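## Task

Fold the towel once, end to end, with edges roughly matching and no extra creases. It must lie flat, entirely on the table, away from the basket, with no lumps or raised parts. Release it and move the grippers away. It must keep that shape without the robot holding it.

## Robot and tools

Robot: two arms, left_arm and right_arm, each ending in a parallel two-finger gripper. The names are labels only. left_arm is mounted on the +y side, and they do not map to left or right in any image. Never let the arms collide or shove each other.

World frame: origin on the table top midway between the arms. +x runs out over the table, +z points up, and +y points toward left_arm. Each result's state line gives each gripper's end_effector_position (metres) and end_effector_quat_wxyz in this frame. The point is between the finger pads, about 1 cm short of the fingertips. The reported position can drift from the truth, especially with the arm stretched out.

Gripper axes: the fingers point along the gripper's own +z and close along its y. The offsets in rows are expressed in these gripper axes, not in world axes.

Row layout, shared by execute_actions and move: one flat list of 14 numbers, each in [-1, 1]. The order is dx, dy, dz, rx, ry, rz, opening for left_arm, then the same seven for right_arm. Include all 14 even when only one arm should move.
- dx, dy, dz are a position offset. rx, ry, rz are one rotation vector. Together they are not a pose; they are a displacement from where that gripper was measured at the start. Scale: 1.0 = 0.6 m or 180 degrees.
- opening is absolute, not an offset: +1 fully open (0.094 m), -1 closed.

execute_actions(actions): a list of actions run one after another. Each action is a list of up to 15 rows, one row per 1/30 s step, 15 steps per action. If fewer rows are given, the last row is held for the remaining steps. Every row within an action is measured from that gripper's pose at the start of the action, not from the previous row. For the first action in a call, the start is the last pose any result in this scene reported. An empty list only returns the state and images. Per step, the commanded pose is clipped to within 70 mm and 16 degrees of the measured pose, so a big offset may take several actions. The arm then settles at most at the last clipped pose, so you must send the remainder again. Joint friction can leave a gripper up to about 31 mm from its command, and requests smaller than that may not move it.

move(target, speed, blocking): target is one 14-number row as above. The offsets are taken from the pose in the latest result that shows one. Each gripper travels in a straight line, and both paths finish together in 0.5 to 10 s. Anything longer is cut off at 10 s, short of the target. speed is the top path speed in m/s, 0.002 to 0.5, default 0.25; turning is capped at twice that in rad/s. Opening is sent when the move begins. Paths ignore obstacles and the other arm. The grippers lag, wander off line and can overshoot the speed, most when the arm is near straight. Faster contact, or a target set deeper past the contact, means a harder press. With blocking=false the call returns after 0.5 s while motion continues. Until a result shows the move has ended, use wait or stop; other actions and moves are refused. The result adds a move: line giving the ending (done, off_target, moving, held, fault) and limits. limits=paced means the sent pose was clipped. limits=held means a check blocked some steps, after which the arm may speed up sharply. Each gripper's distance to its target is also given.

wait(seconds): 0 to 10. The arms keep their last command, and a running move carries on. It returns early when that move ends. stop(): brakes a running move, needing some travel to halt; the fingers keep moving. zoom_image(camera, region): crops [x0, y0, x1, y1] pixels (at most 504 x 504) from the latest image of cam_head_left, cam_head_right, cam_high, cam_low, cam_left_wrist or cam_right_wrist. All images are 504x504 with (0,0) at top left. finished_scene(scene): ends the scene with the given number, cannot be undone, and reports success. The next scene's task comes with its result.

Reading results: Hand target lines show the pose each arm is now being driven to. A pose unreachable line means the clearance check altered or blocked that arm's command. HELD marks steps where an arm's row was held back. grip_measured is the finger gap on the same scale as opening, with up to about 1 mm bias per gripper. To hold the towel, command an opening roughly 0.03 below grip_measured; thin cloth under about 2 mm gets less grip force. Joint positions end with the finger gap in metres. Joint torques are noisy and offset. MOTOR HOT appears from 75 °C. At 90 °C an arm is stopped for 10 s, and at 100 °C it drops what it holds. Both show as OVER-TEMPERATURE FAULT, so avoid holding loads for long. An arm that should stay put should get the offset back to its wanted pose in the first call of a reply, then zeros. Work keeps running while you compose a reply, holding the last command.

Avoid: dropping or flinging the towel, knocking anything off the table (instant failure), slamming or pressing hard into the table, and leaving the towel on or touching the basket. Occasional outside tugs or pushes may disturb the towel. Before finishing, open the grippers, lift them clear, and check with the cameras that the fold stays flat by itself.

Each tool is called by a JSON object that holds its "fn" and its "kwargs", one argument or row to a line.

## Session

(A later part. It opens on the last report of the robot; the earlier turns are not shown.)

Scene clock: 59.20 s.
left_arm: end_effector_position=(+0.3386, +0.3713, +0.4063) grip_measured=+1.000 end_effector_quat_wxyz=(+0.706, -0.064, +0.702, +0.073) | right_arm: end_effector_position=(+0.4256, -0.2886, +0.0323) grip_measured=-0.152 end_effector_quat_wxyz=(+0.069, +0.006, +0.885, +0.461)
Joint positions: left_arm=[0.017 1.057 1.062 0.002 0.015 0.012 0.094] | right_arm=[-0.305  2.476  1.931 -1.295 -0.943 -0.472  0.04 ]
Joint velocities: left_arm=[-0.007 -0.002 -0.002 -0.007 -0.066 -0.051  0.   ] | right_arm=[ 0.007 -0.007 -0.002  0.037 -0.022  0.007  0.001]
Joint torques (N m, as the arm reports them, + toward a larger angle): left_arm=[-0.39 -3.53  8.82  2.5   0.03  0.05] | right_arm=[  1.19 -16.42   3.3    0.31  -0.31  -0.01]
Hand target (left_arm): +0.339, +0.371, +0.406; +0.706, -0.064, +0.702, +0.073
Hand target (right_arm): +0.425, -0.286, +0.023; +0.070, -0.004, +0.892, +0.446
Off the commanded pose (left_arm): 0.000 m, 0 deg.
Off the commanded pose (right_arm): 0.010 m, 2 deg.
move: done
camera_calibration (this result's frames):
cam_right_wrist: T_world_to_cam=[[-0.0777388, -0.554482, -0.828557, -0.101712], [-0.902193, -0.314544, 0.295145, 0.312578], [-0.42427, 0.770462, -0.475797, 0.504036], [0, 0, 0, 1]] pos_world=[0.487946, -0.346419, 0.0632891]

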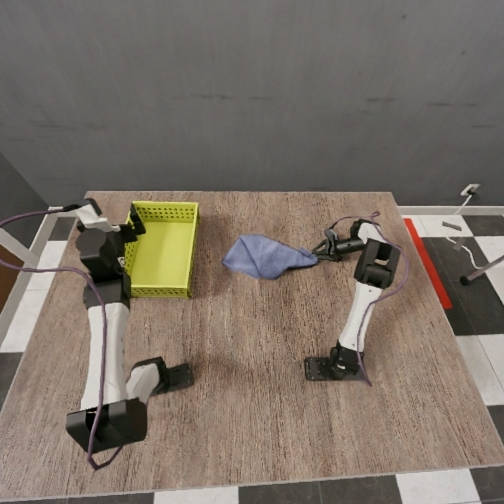

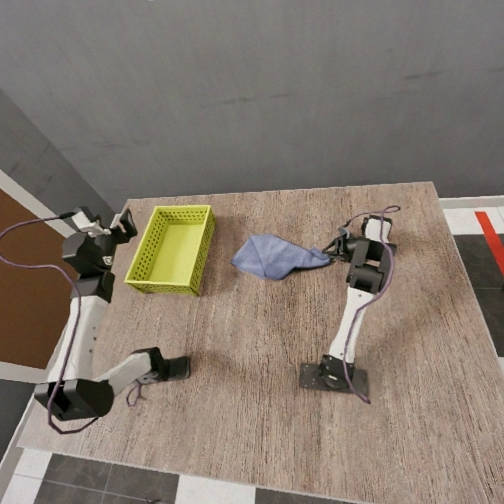

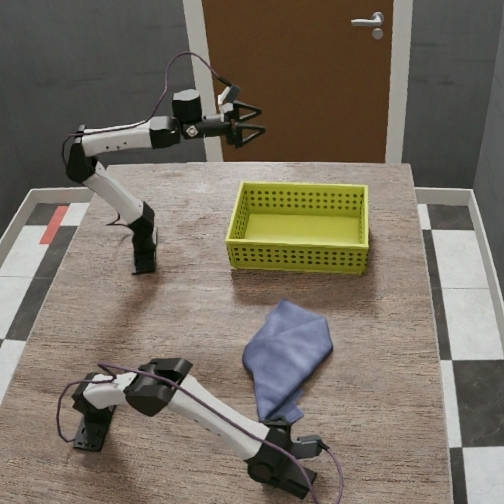

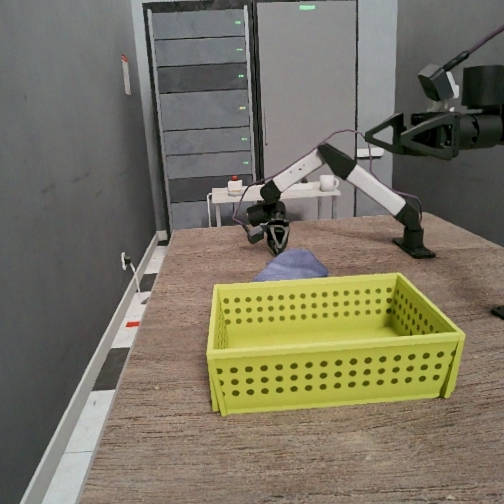

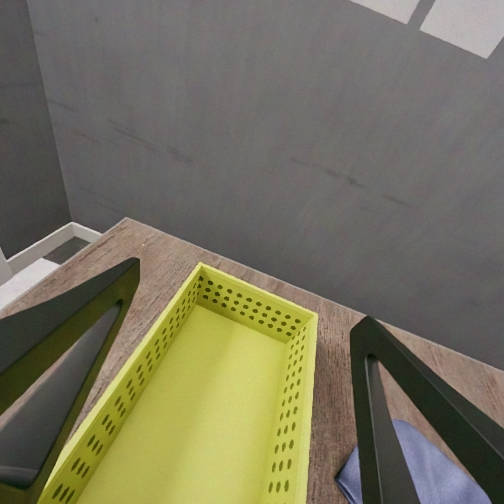

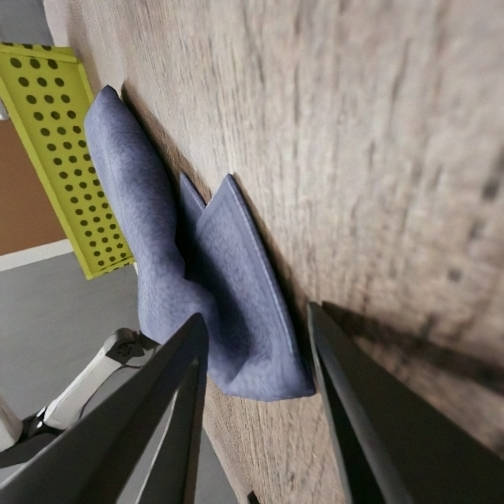

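{"fn": "move", "kwargs": {
  "target": [0,0,0,0,0,0,1,0.015,0.025,0.04,0,0,0,-0.15],
  "speed": 0.05
}}

{"fn": "move", "kwargs": {
  "target": [0,0,0,0,0,0,1,0,0,0,0,0,0,-1]
}}

{"fn": "move", "kwargs": {
  "target": [0,0,0,0,0,0,1,0,0.2,-0.1,0,0,0,-1],
  "speed": 0.1
}}

Scene clock: 61.53 s.
left_arm: end_effector_position=(+0.3386, +0.3713, +0.4063) grip_measured=+1.000 end_effector_quat_wxyz=(+0.706, -0.064, +0.702, +0.073) | right_arm: end_effector_position=(+0.4197, -0.2639, +0.0324) grip_measured=-0.152 end_effector_quat_wxyz=(+0.066, +0.013, +0.881, +0.469)
Joint positions: left_arm=[0.017 1.057 1.062 0.002 0.015 0.012 0.094] | right_arm=[-0.26   2.41   1.802 -1.183 -0.971 -0.39   0.04 ]
Joint velocities: left_arm=[-0.012 -0.002  0.022 -0.051  0.081  0.007  0.   ] | right_arm=[-0.007  0.002 -0.002 -0.066 -0.022  0.051  0.   ]
Joint torques (N m, as the arm reports them, + toward a larger angle): left_arm=[-0.4  -3.52  8.83  2.51  0.03  0.05] | right_arm=[  1.15 -16.68   3.51   0.27  -0.45  -0.01]
Hand target (left_arm): +0.339, +0.371, +0.406; +0.706, -0.064, +0.702, +0.073
Hand target (right_arm): +0.419, -0.260, +0.030; +0.068, +0.006, +0.884, +0.462
Off the commanded pose (left_arm): 0.000 m, 0 deg.
Off the commanded pose (right_arm): 0.005 m, 1 deg.
move: done
camera_calibration (this result's frames):
cam_right_wrist: T_world_to_cam=[[-0.0915232, -0.536904, -0.838664, -0.0775686], [-0.901124, -0.313767, 0.29921, 0.314639], [-0.423792, 0.783125, -0.4551, 0.485025], [0, 0, 0, 1]] pos_world=[0.481979, -0.322759, 0.061538]

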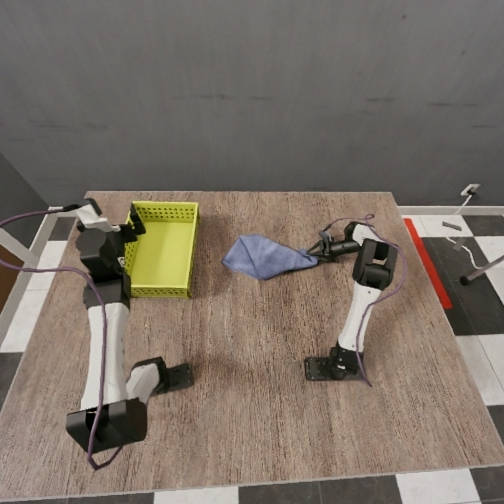

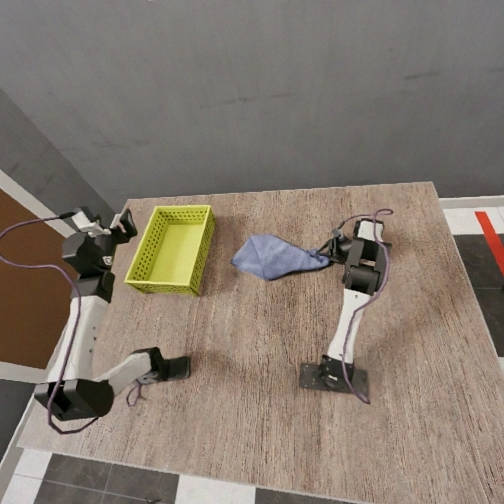

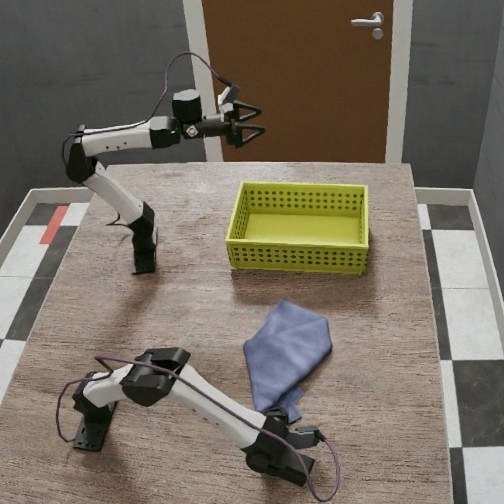

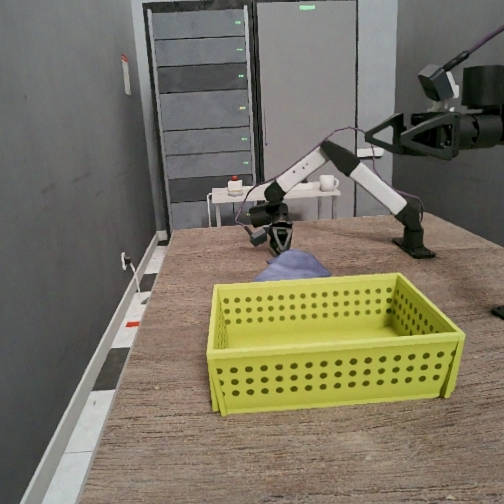

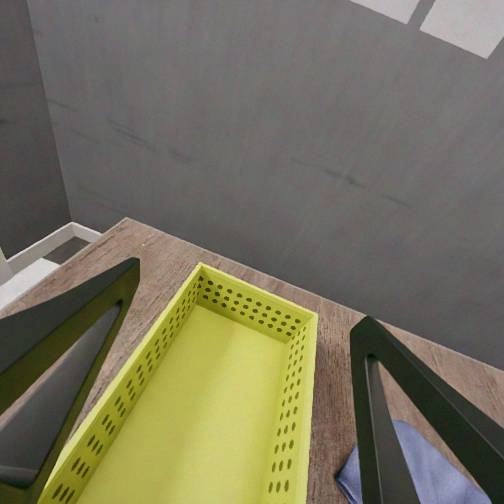

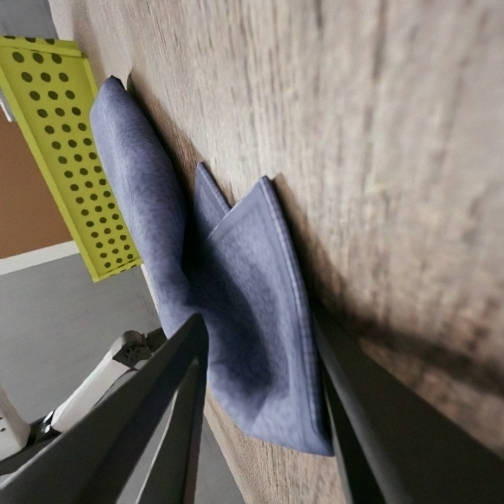

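Scene clock: 62.03 s.
left_arm: end_effector_position=(+0.3386, +0.3713, +0.4063) grip_measured=+1.000 end_effector_quat_wxyz=(+0.706, -0.064, +0.702, +0.073) | right_arm: end_effector_position=(+0.4197, -0.2639, +0.0325) grip_measured=-0.956 end_effector_quat_wxyz=(+0.066, +0.013, +0.880, +0.469)
Joint positions: left_arm=[0.017 1.057 1.062 0.002 0.015 0.012 0.094] | right_arm=[-0.26   2.41   1.802 -1.183 -0.971 -0.39   0.002]
Joint velocities: left_arm=[ 0.012  0.022 -0.002  0.007 -0.007  0.037  0.   ] | right_arm=[-0.017 -0.002  0.017 -0.007 -0.066 -0.007  0.001]
Joint torques (N m, as the arm reports them, + toward a larger angle): left_arm=[-0.41 -3.52  8.83  2.5   0.03  0.05] | right_arm=[  0.16 -15.26   5.24  -0.02  -0.54  -0.03]
Hand target (left_arm): +0.339, +0.371, +0.406; +0.706, -0.064, +0.702, +0.073
Hand target (right_arm): +0.420, -0.264, +0.032; +0.066, +0.013, +0.881, +0.469
Off the commanded pose (left_arm): 0.000 m, 0 deg.
Off the commanded pose (right_arm): 0.000 m, 0 deg.
move: done
camera_calibration (this result's frames):
cam_right_wrist: T_world_to_cam=[[-0.0914749, -0.536598, -0.838865, -0.0774382], [-0.901183, -0.313798, 0.298998, 0.314677], [-0.423677, 0.783322, -0.454869, 0.48503], [0, 0, 0, 1]] pos_world=[0.481993, -0.322742, 0.0615768]

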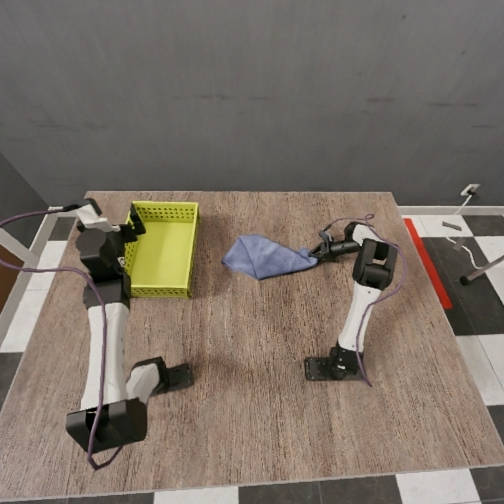

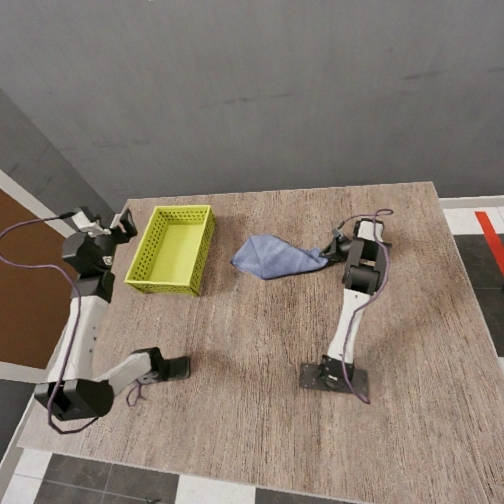

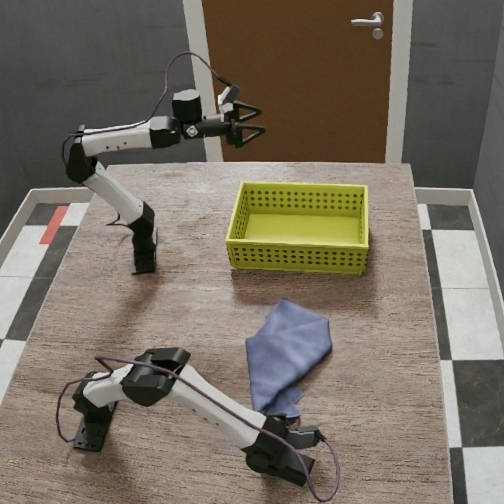

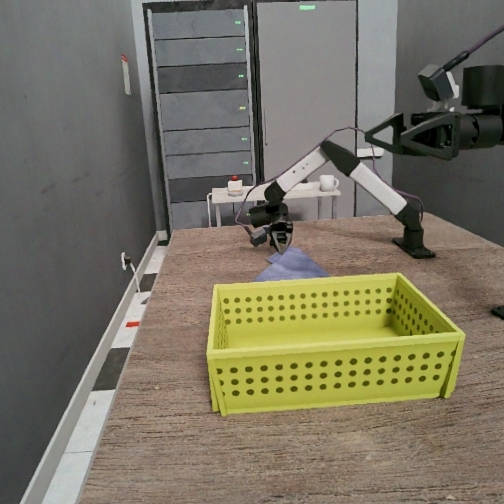

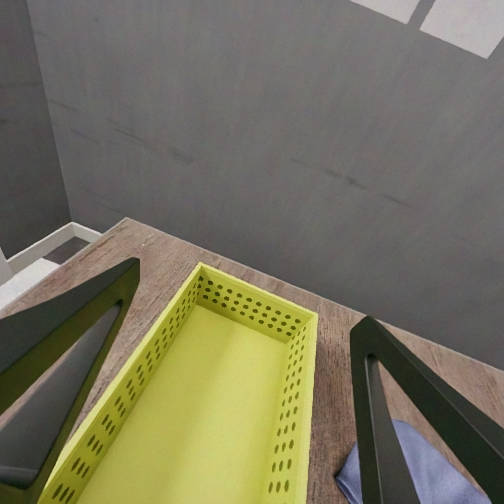

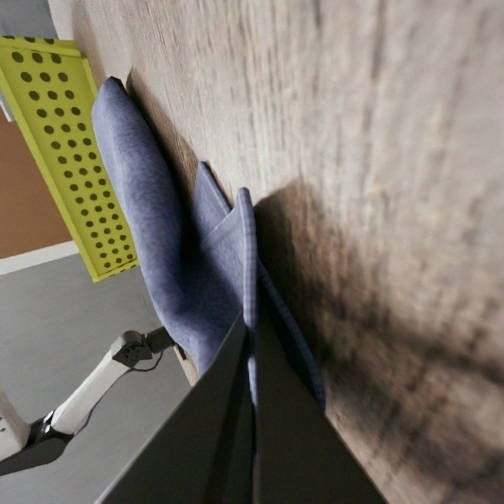

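Scene clock: 63.90 s.
left_arm: end_effector_position=(+0.3386, +0.3713, +0.4063) grip_measured=+1.000 end_effector_quat_wxyz=(+0.706, -0.064, +0.702, +0.073) | right_arm: end_effector_position=(+0.4067, -0.2506, +0.1505) grip_measured=-0.956 end_effector_quat_wxyz=(+0.058, +0.020, +0.881, +0.469)
Joint positions: left_arm=[0.017 1.057 1.062 0.002 0.015 0.012 0.094] | right_arm=[-0.238  2.235  1.982 -1.515 -0.971 -0.338  0.002]
Joint velocities: left_arm=[-0.007 -0.012 -0.017  0.051 -0.051 -0.066  0.   ] | right_arm=[-0.007 -0.007 -0.007  0.037  0.066 -0.007 -0.001]
Joint torques (N m, as the arm reports them, + toward a larger angle): left_arm=[-0.41 -3.52  8.83  2.5   0.04  0.05] | right_arm=[  1.01 -16.1    7.41  -0.14  -0.62   0.03]
Hand target (left_arm): +0.339, +0.371, +0.406; +0.706, -0.064, +0.702, +0.073
Hand target (right_arm): +0.407, -0.245, +0.165; +0.066, +0.013, +0.880, +0.469
Off the commanded pose (left_arm): 0.000 m, 0 deg.
Off the commanded pose (right_arm): 0.015 m, 1 deg.
move: off_target (right_arm)
camera_calibration (this result's frames):
cam_right_wrist: T_world_to_cam=[[-0.112033, -0.536343, -0.836532, 0.0355744], [-0.896678, -0.308253, 0.317724, 0.268593], [-0.428272, 0.785695, -0.446392, 0.524003], [0, 0, 0, 1]] pos_world=[0.469243, -0.309831, 0.178331]

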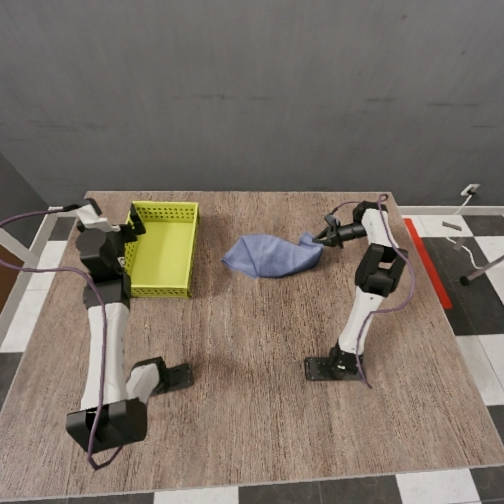

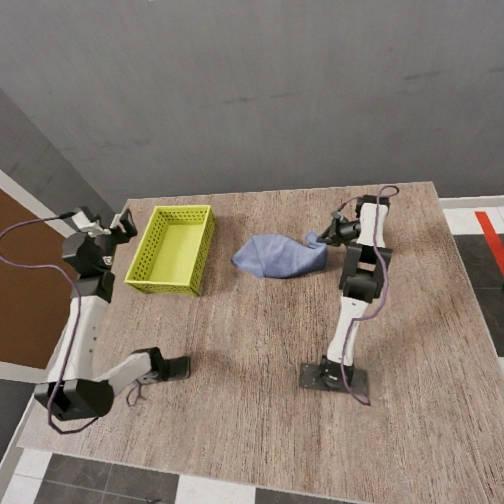

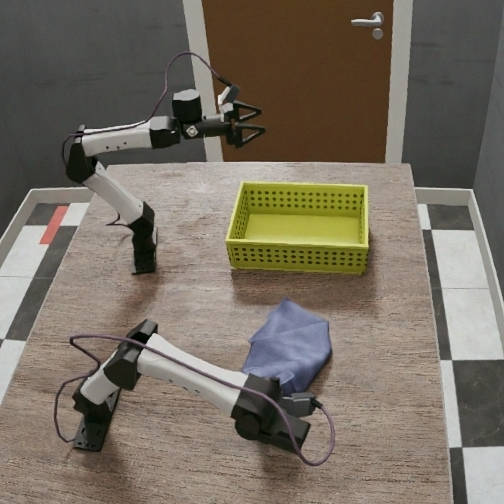

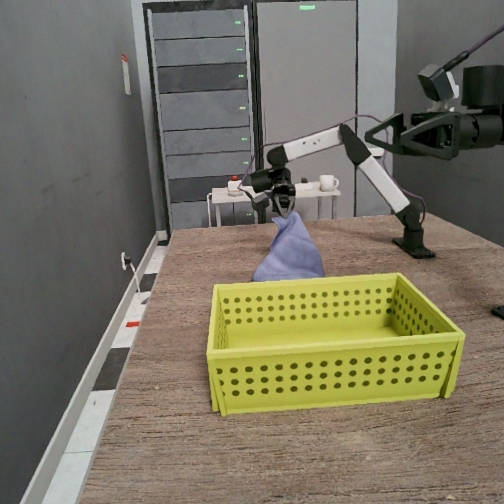

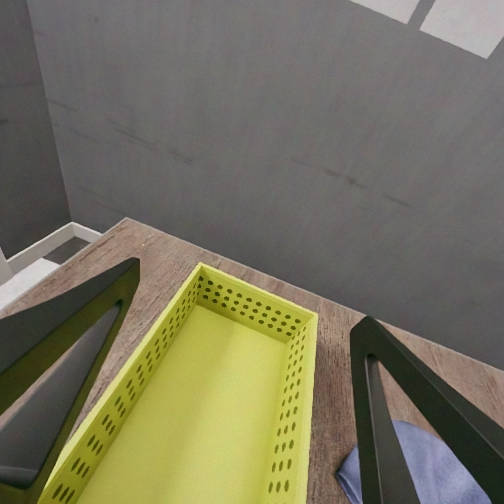

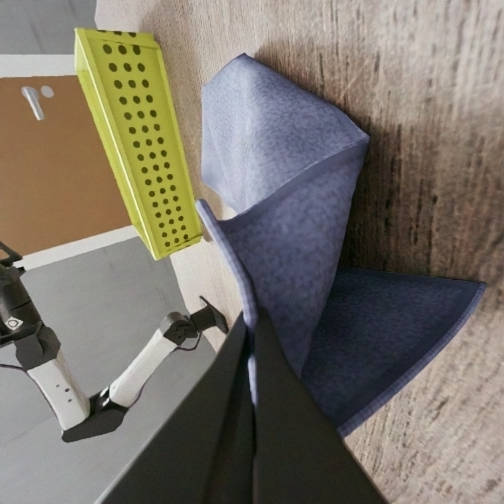

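{"fn": "move", "kwargs": {
  "target": [0,0,0,0,0,0,1,0,0.42,-0.27,0,0,0,-1],
  "speed": 0.12
}}

Scene clock: 68.50 s.
left_arm: end_effector_position=(+0.3386, +0.3713, +0.4063) grip_measured=+1.000 end_effector_quat_wxyz=(+0.706, -0.064, +0.702, +0.073) | right_arm: end_effector_position=(+0.3811, -0.2376, +0.4456) grip_measured=-0.956 end_effector_quat_wxyz=(+0.252, +0.104, +0.801, +0.534)
Joint positions: left_arm=[0.017 1.057 1.062 0.002 0.015 0.012 0.094] | right_arm=[-0.267  1.987  2.664 -1.568 -1.17   0.41   0.002]
Joint velocities: left_arm=[-0.002 -0.002  0.002  0.007 -0.022 -0.037  0.   ] | right_arm=[-0.007 -0.022  0.007 -0.037 -0.022  0.066 -0.   ]
Joint torques (N m, as the arm reports them, + toward a larger angle): left_arm=[-0.41 -3.51  8.85  2.5   0.04  0.05] | right_arm=[-0.76 -9.51  5.73  1.26 -0.67  0.01]
Hand target (left_arm): +0.339, +0.371, +0.406; +0.706, -0.064, +0.702, +0.073
Hand target (right_arm): +0.382, -0.241, +0.449; +0.252, +0.108, +0.795, +0.541
Off the commanded pose (left_arm): 0.000 m, 0 deg.
Off the commanded pose (right_arm): 0.006 m, 27 deg; orientation clipped at the last step of the last action.
joint sent to its limit (right arm) — the command would take joint 4 (wrist pitch) past its lower limit, so that joint was sent only as far as its limit.
move: off_target (right_arm); limits=paced
camera_calibration (this result's frames):
cam_right_wrist: T_world_to_cam=[[-0.0085945, -0.340609, -0.940166, 0.339732], [-0.999542, -0.0243628, 0.0179636, 0.396111], [-0.0290236, 0.939889, -0.340243, 0.471766], [0, 0, 0, 1]] pos_world=[0.412541, -0.318041, 0.472804]

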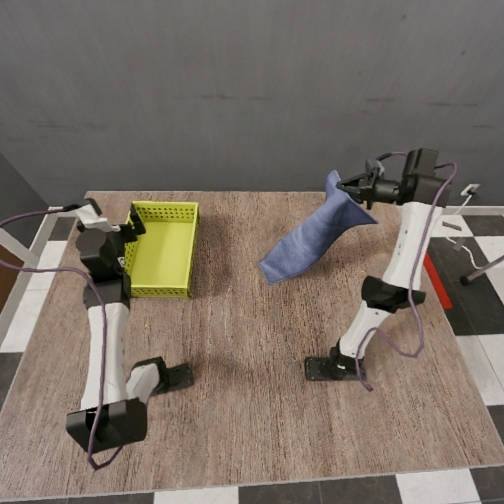

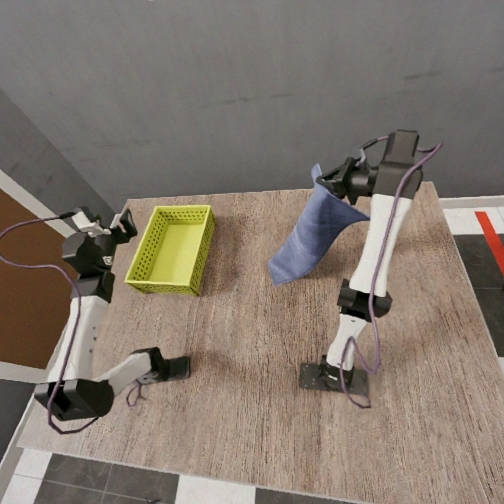

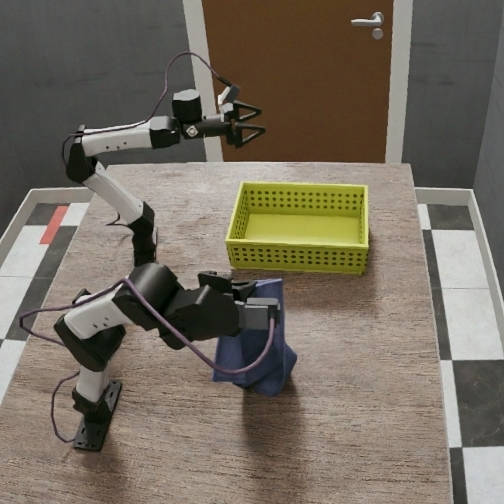

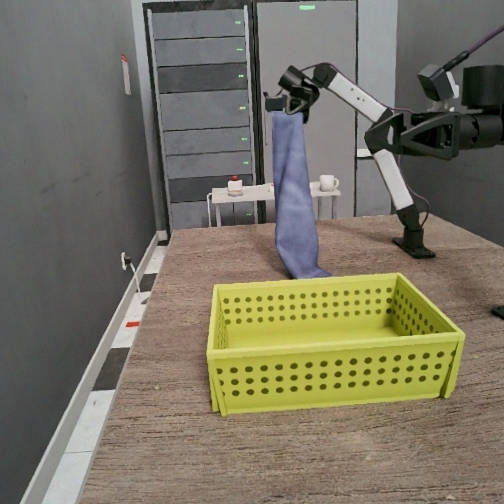

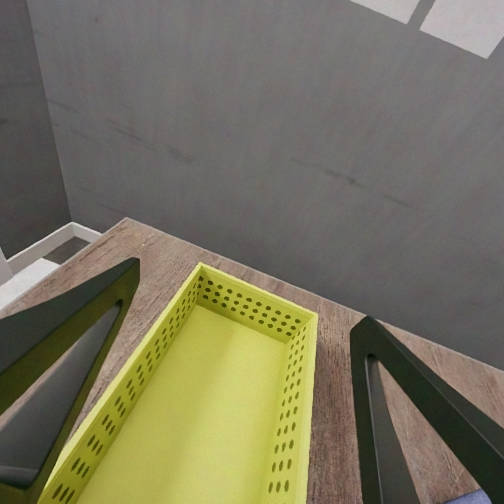

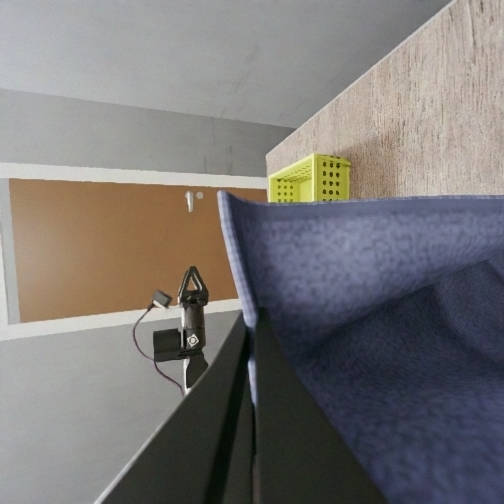

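{"fn": "move", "kwargs": {
  "target": [0,0,0,0,0,0,1,0.03,-0.72,-0.09,0,0,0,-1],
  "speed": 0.15
}}

Scene clock: 75.43 s.
left_arm: end_effector_position=(+0.3386, +0.3713, +0.4063) grip_measured=+1.000 end_effector_quat_wxyz=(+0.706, -0.064, +0.702, +0.073) | right_arm: end_effector_position=(+0.3811, -0.4477, +0.0617) grip_measured=-0.956 end_effector_quat_wxyz=(+0.251, +0.111, +0.801, +0.532)
Joint positions: left_arm=[0.017 1.057 1.062 0.002 0.015 0.012 0.094] | right_arm=[-0.741  2.547  1.968 -1.551 -1.198 -0.894  0.002]
Joint velocities: left_arm=[ 0.002  0.007 -0.012 -0.022  0.007 -0.051  0.   ] | right_arm=[-0.002  0.002  0.037 -0.081 -0.022 -0.081 -0.   ]
Joint torques (N m, as the arm reports them, + toward a larger angle): left_arm=[-0.41 -3.53  8.84  2.5   0.04  0.05] | right_arm=[ -0.36 -15.11   6.47  -0.66  -0.53  -0.11]
Hand target (left_arm): +0.339, +0.371, +0.406; +0.706, -0.064, +0.702, +0.073
Hand target (right_arm): +0.381, -0.452, +0.065; +0.255, +0.108, +0.803, +0.528
Off the commanded pose (left_arm): 0.000 m, 0 deg.
Off the commanded pose (right_arm): 0.004 m, 1 deg.
joint sent to its limit (right arm) — the command would take joint 4 (wrist pitch) past its lower limit, so that joint was sent only as far as its limit.
move: done
camera_calibration (this result's frames):
cam_right_wrist: T_world_to_cam=[[-0.0216358, -0.341006, -0.939812, -0.0879187], [-0.999527, -0.0131762, 0.0277914, 0.402264], [-0.0218602, 0.939969, -0.34056, 0.535945], [0, 0, 0, 1]] pos_world=[0.411888, -0.528452, 0.0887149]

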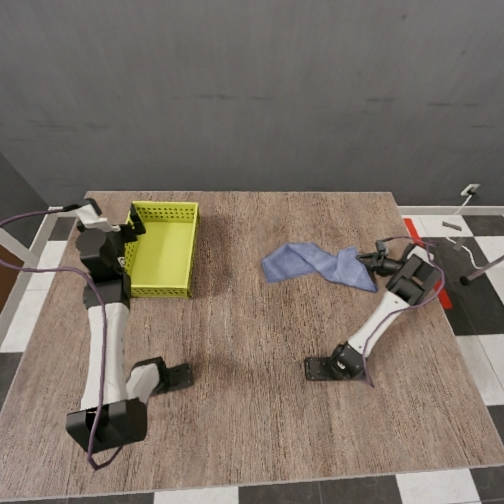

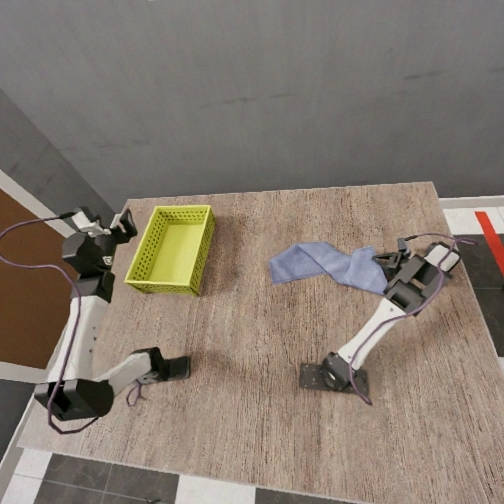

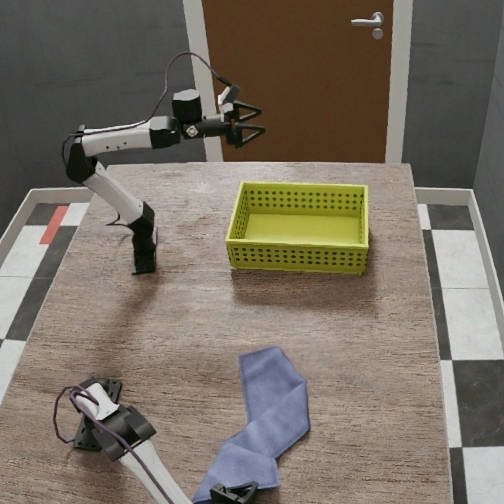

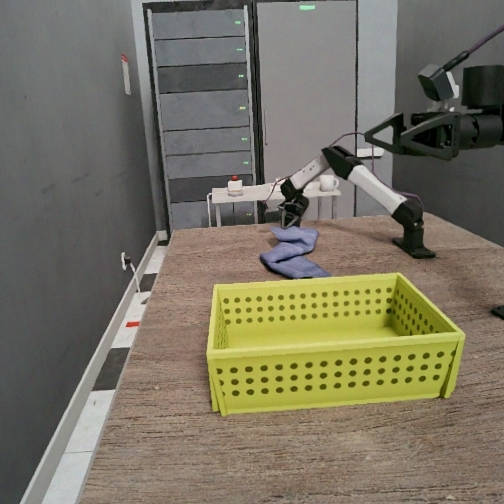

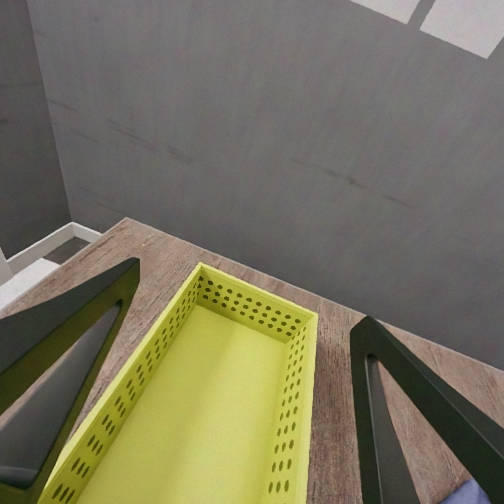

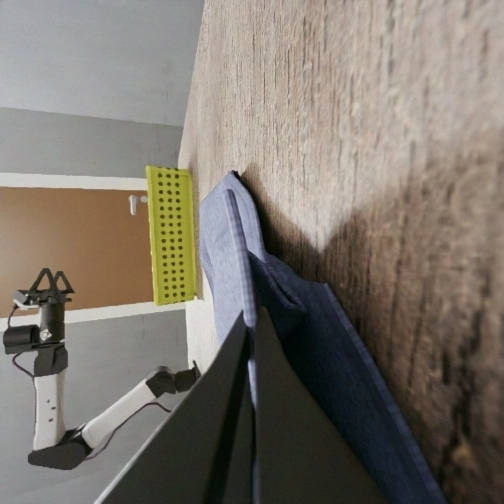

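{"fn": "zoom_image", "kwargs": {
  "camera": "cam_head_left",
  "region": [240, 220, 400, 320]
}}

{"fn": "zoom_image", "kwargs": {
  "camera": "cam_high",
  "region": [170, 330, 344, 504]
}}

Region (240, 220, 400, 320) of cam_head_left's 504x504 image, scaled by 3.150, with more detail than that image has; it fills the top 315 rows of this view, and the rest is white.

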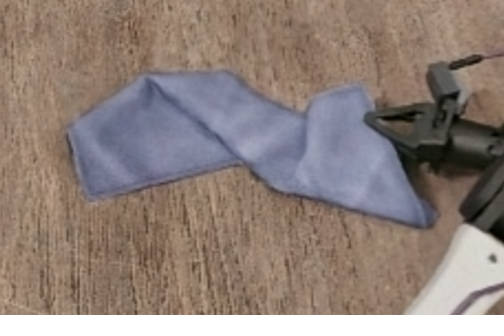

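Region (170, 330, 344, 504) of cam_high's 504x504 image, scaled by 2.897, with more detail than that image has.

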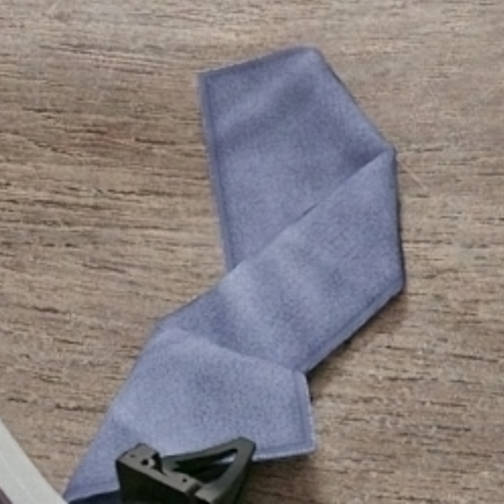

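{"fn": "move", "kwargs": {
  "target": [0.43,-0.53,-0.03,0,0.5,0,-0.15,0,0,0,0,0,0,-1],
  "speed": 0.3
}}

Scene clock: 82.13 s.
left_arm: end_effector_position=(+0.3879, +0.0604, +0.1431) grip_measured=-0.148 end_effector_quat_wxyz=(+0.059, -0.098, +0.992, -0.044) | right_arm: end_effector_position=(+0.3808, -0.4474, +0.0621) grip_measured=-0.956 end_effector_quat_wxyz=(+0.251, +0.110, +0.801, +0.532)
Joint positions: left_arm=[-0.696  2.386  2.518 -1.556  0.006 -0.701  0.04 ] | right_arm=[-0.741  2.547  1.969 -1.555 -1.198 -0.899  0.002]
Joint velocities: left_arm=[-0.017 -0.022 -0.017 -0.007  0.051  0.007 -0.001] | right_arm=[ 0.012  0.002 -0.002  0.007  0.022  0.007  0.   ]
Joint torques (N m, as the arm reports them, + toward a larger angle): left_arm=[ -1.13 -13.78   8.67   0.6    0.08  -0.08] | right_arm=[  0.17 -15.62   4.87  -0.47  -0.56   0.  ]
Hand target (left_arm): +0.385, +0.055, +0.143; +0.055, -0.097, +0.993, -0.047
Hand target (right_arm): +0.381, -0.448, +0.062; +0.251, +0.111, +0.801, +0.532
Off the commanded pose (left_arm): 0.005 m, 9 deg.
Off the commanded pose (right_arm): 0.001 m, 0 deg.
joint sent to its limit (left arm) — the command would take joint 4 (wrist pitch) past its lower limit, so that joint was sent only as far as its limit.
move: off_target (left_arm)
camera_calibration (this result's frames):
cam_left_wrist: T_world_to_cam=[[0.485117, -0.870889, 0.0788241, -0.149423], [-0.729455, -0.35332, 0.585713, 0.243156], [-0.482241, -0.341638, -0.806677, 0.417149], [0, 0, 0, 1]] pos_world=[0.451025, 0.098295, 0.205863]
cam_right_wrist: T_world_to_cam=[[-0.01987, -0.340867, -0.939902, -0.0880491], [-0.999539, -0.0148286, 0.0265086, 0.401281], [-0.0229733, 0.939995, -0.340415, 0.536198], [0, 0, 0, 1]] pos_world=[0.411665, -0.528086, 0.0891351]

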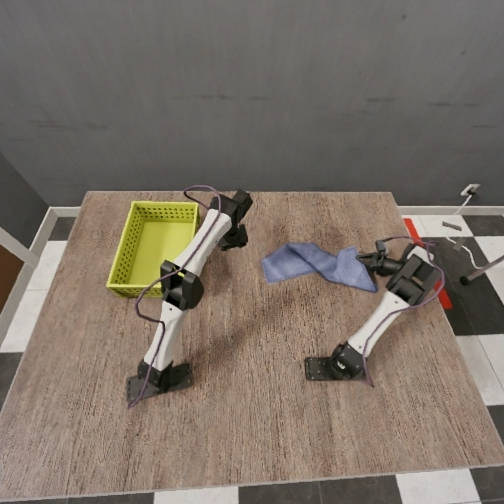

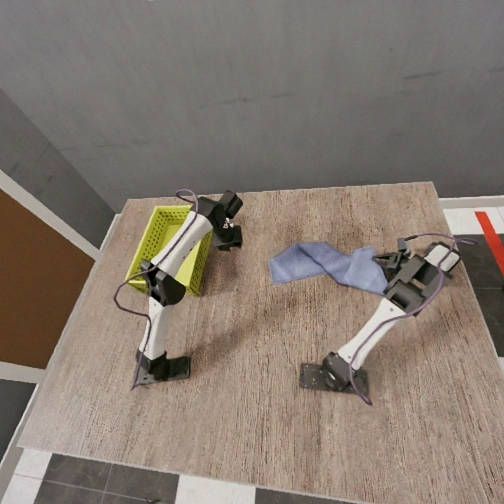

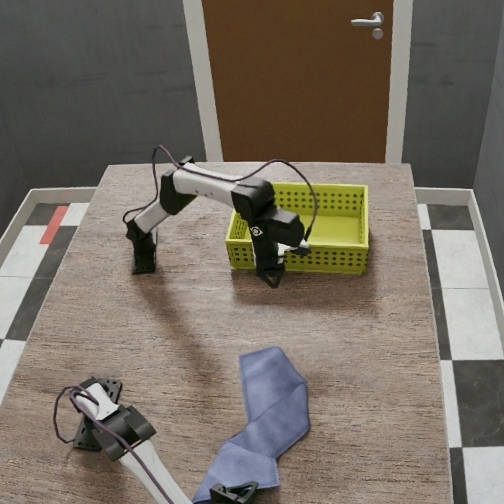

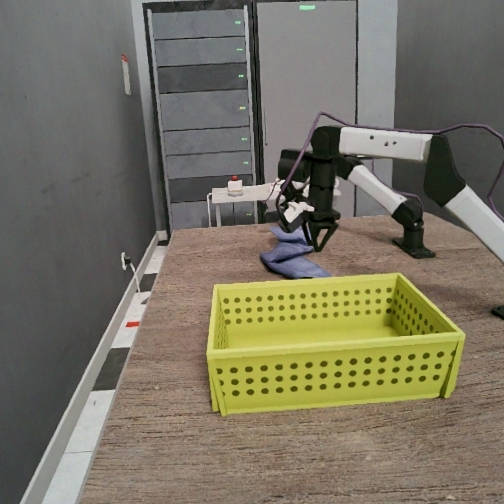

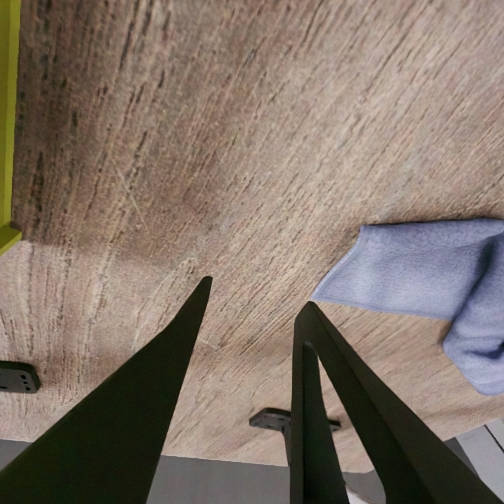

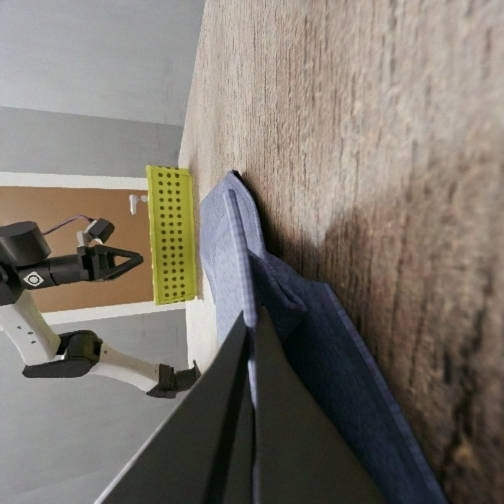

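{"fn": "move", "kwargs": {
  "target": [0.12,-0.075,0.17,0.3,0,0.06,-0.15,0,0,0,0,0,0,-1],
  "speed": 0.2
}}

Scene clock: 86.63 s.
left_arm: end_effector_position=(+0.3444, -0.0115, +0.0535) grip_measured=-0.148 end_effector_quat_wxyz=(+0.118, +0.048, +0.865, -0.485) | right_arm: end_effector_position=(+0.3808, -0.4474, +0.0621) grip_measured=-0.956 end_effector_quat_wxyz=(+0.251, +0.110, +0.801, +0.532)
Joint positions: left_arm=[-0.619  2.032  1.117  0.123  0.789 -0.654  0.04 ] | right_arm=[-0.741  2.547  1.969 -1.555 -1.198 -0.899  0.002]
Joint velocities: left_arm=[-0.012  0.002  0.002  0.066  0.022 -0.022 -0.001] | right_arm=[ 0.017 -0.012  0.002  0.066 -0.037  0.022 -0.001]
Joint torques (N m, as the arm reports them, + toward a larger angle): left_arm=[  0.63 -10.78   5.12   1.96   0.35   0.  ] | right_arm=[  0.1  -15.7    4.87  -0.5   -0.55  -0.05]
Hand target (left_arm): +0.340, -0.004, +0.040; +0.105, +0.034, +0.869, -0.482
Hand target (right_arm): +0.381, -0.447, +0.062; +0.251, +0.110, +0.801, +0.532
Off the commanded pose (left_arm): 0.017 m, 3 deg.
Off the commanded pose (right_arm): 0.000 m, 0 deg.
move: off_target (left_arm)
camera_calibration (this result's frames):
cam_left_wrist: T_world_to_cam=[[0.11692, -0.530312, 0.839702, -0.0938695], [-0.848063, 0.386691, 0.362298, 0.299787], [-0.516836, -0.754479, -0.404526, 0.285029], [0, 0, 0, 1]] pos_world=[0.412526, 0.0493433, 0.0855118]
cam_right_wrist: T_world_to_cam=[[-0.01987, -0.340867, -0.939902, -0.0880491], [-0.999539, -0.0148286, 0.0265086, 0.401281], [-0.0229733, 0.939995, -0.340415, 0.536198], [0, 0, 0, 1]] pos_world=[0.411665, -0.528086, 0.0891351]

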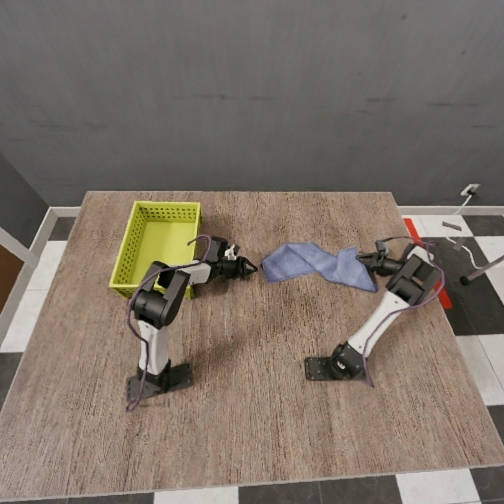

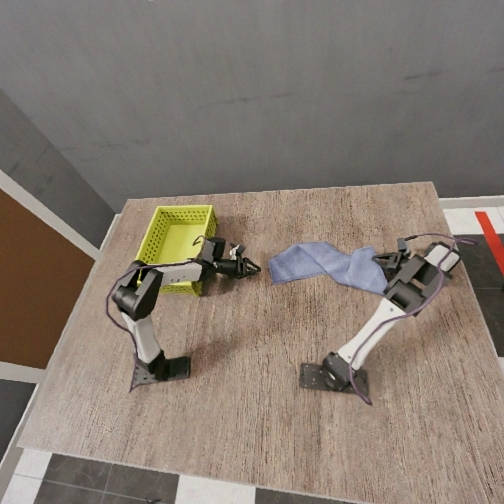

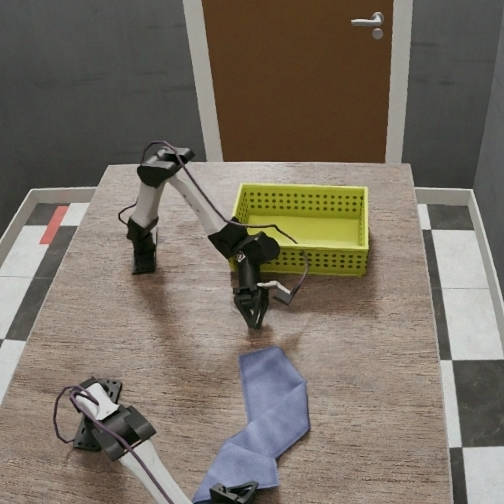

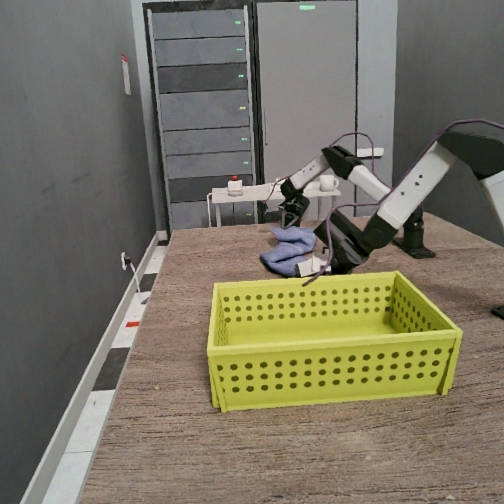

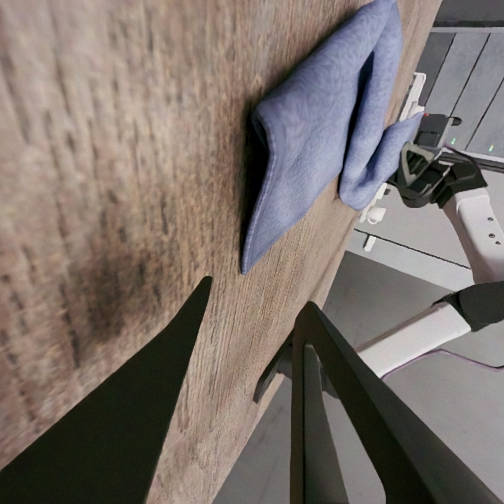

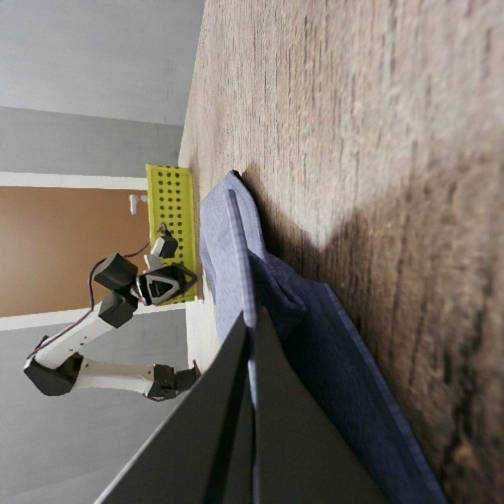

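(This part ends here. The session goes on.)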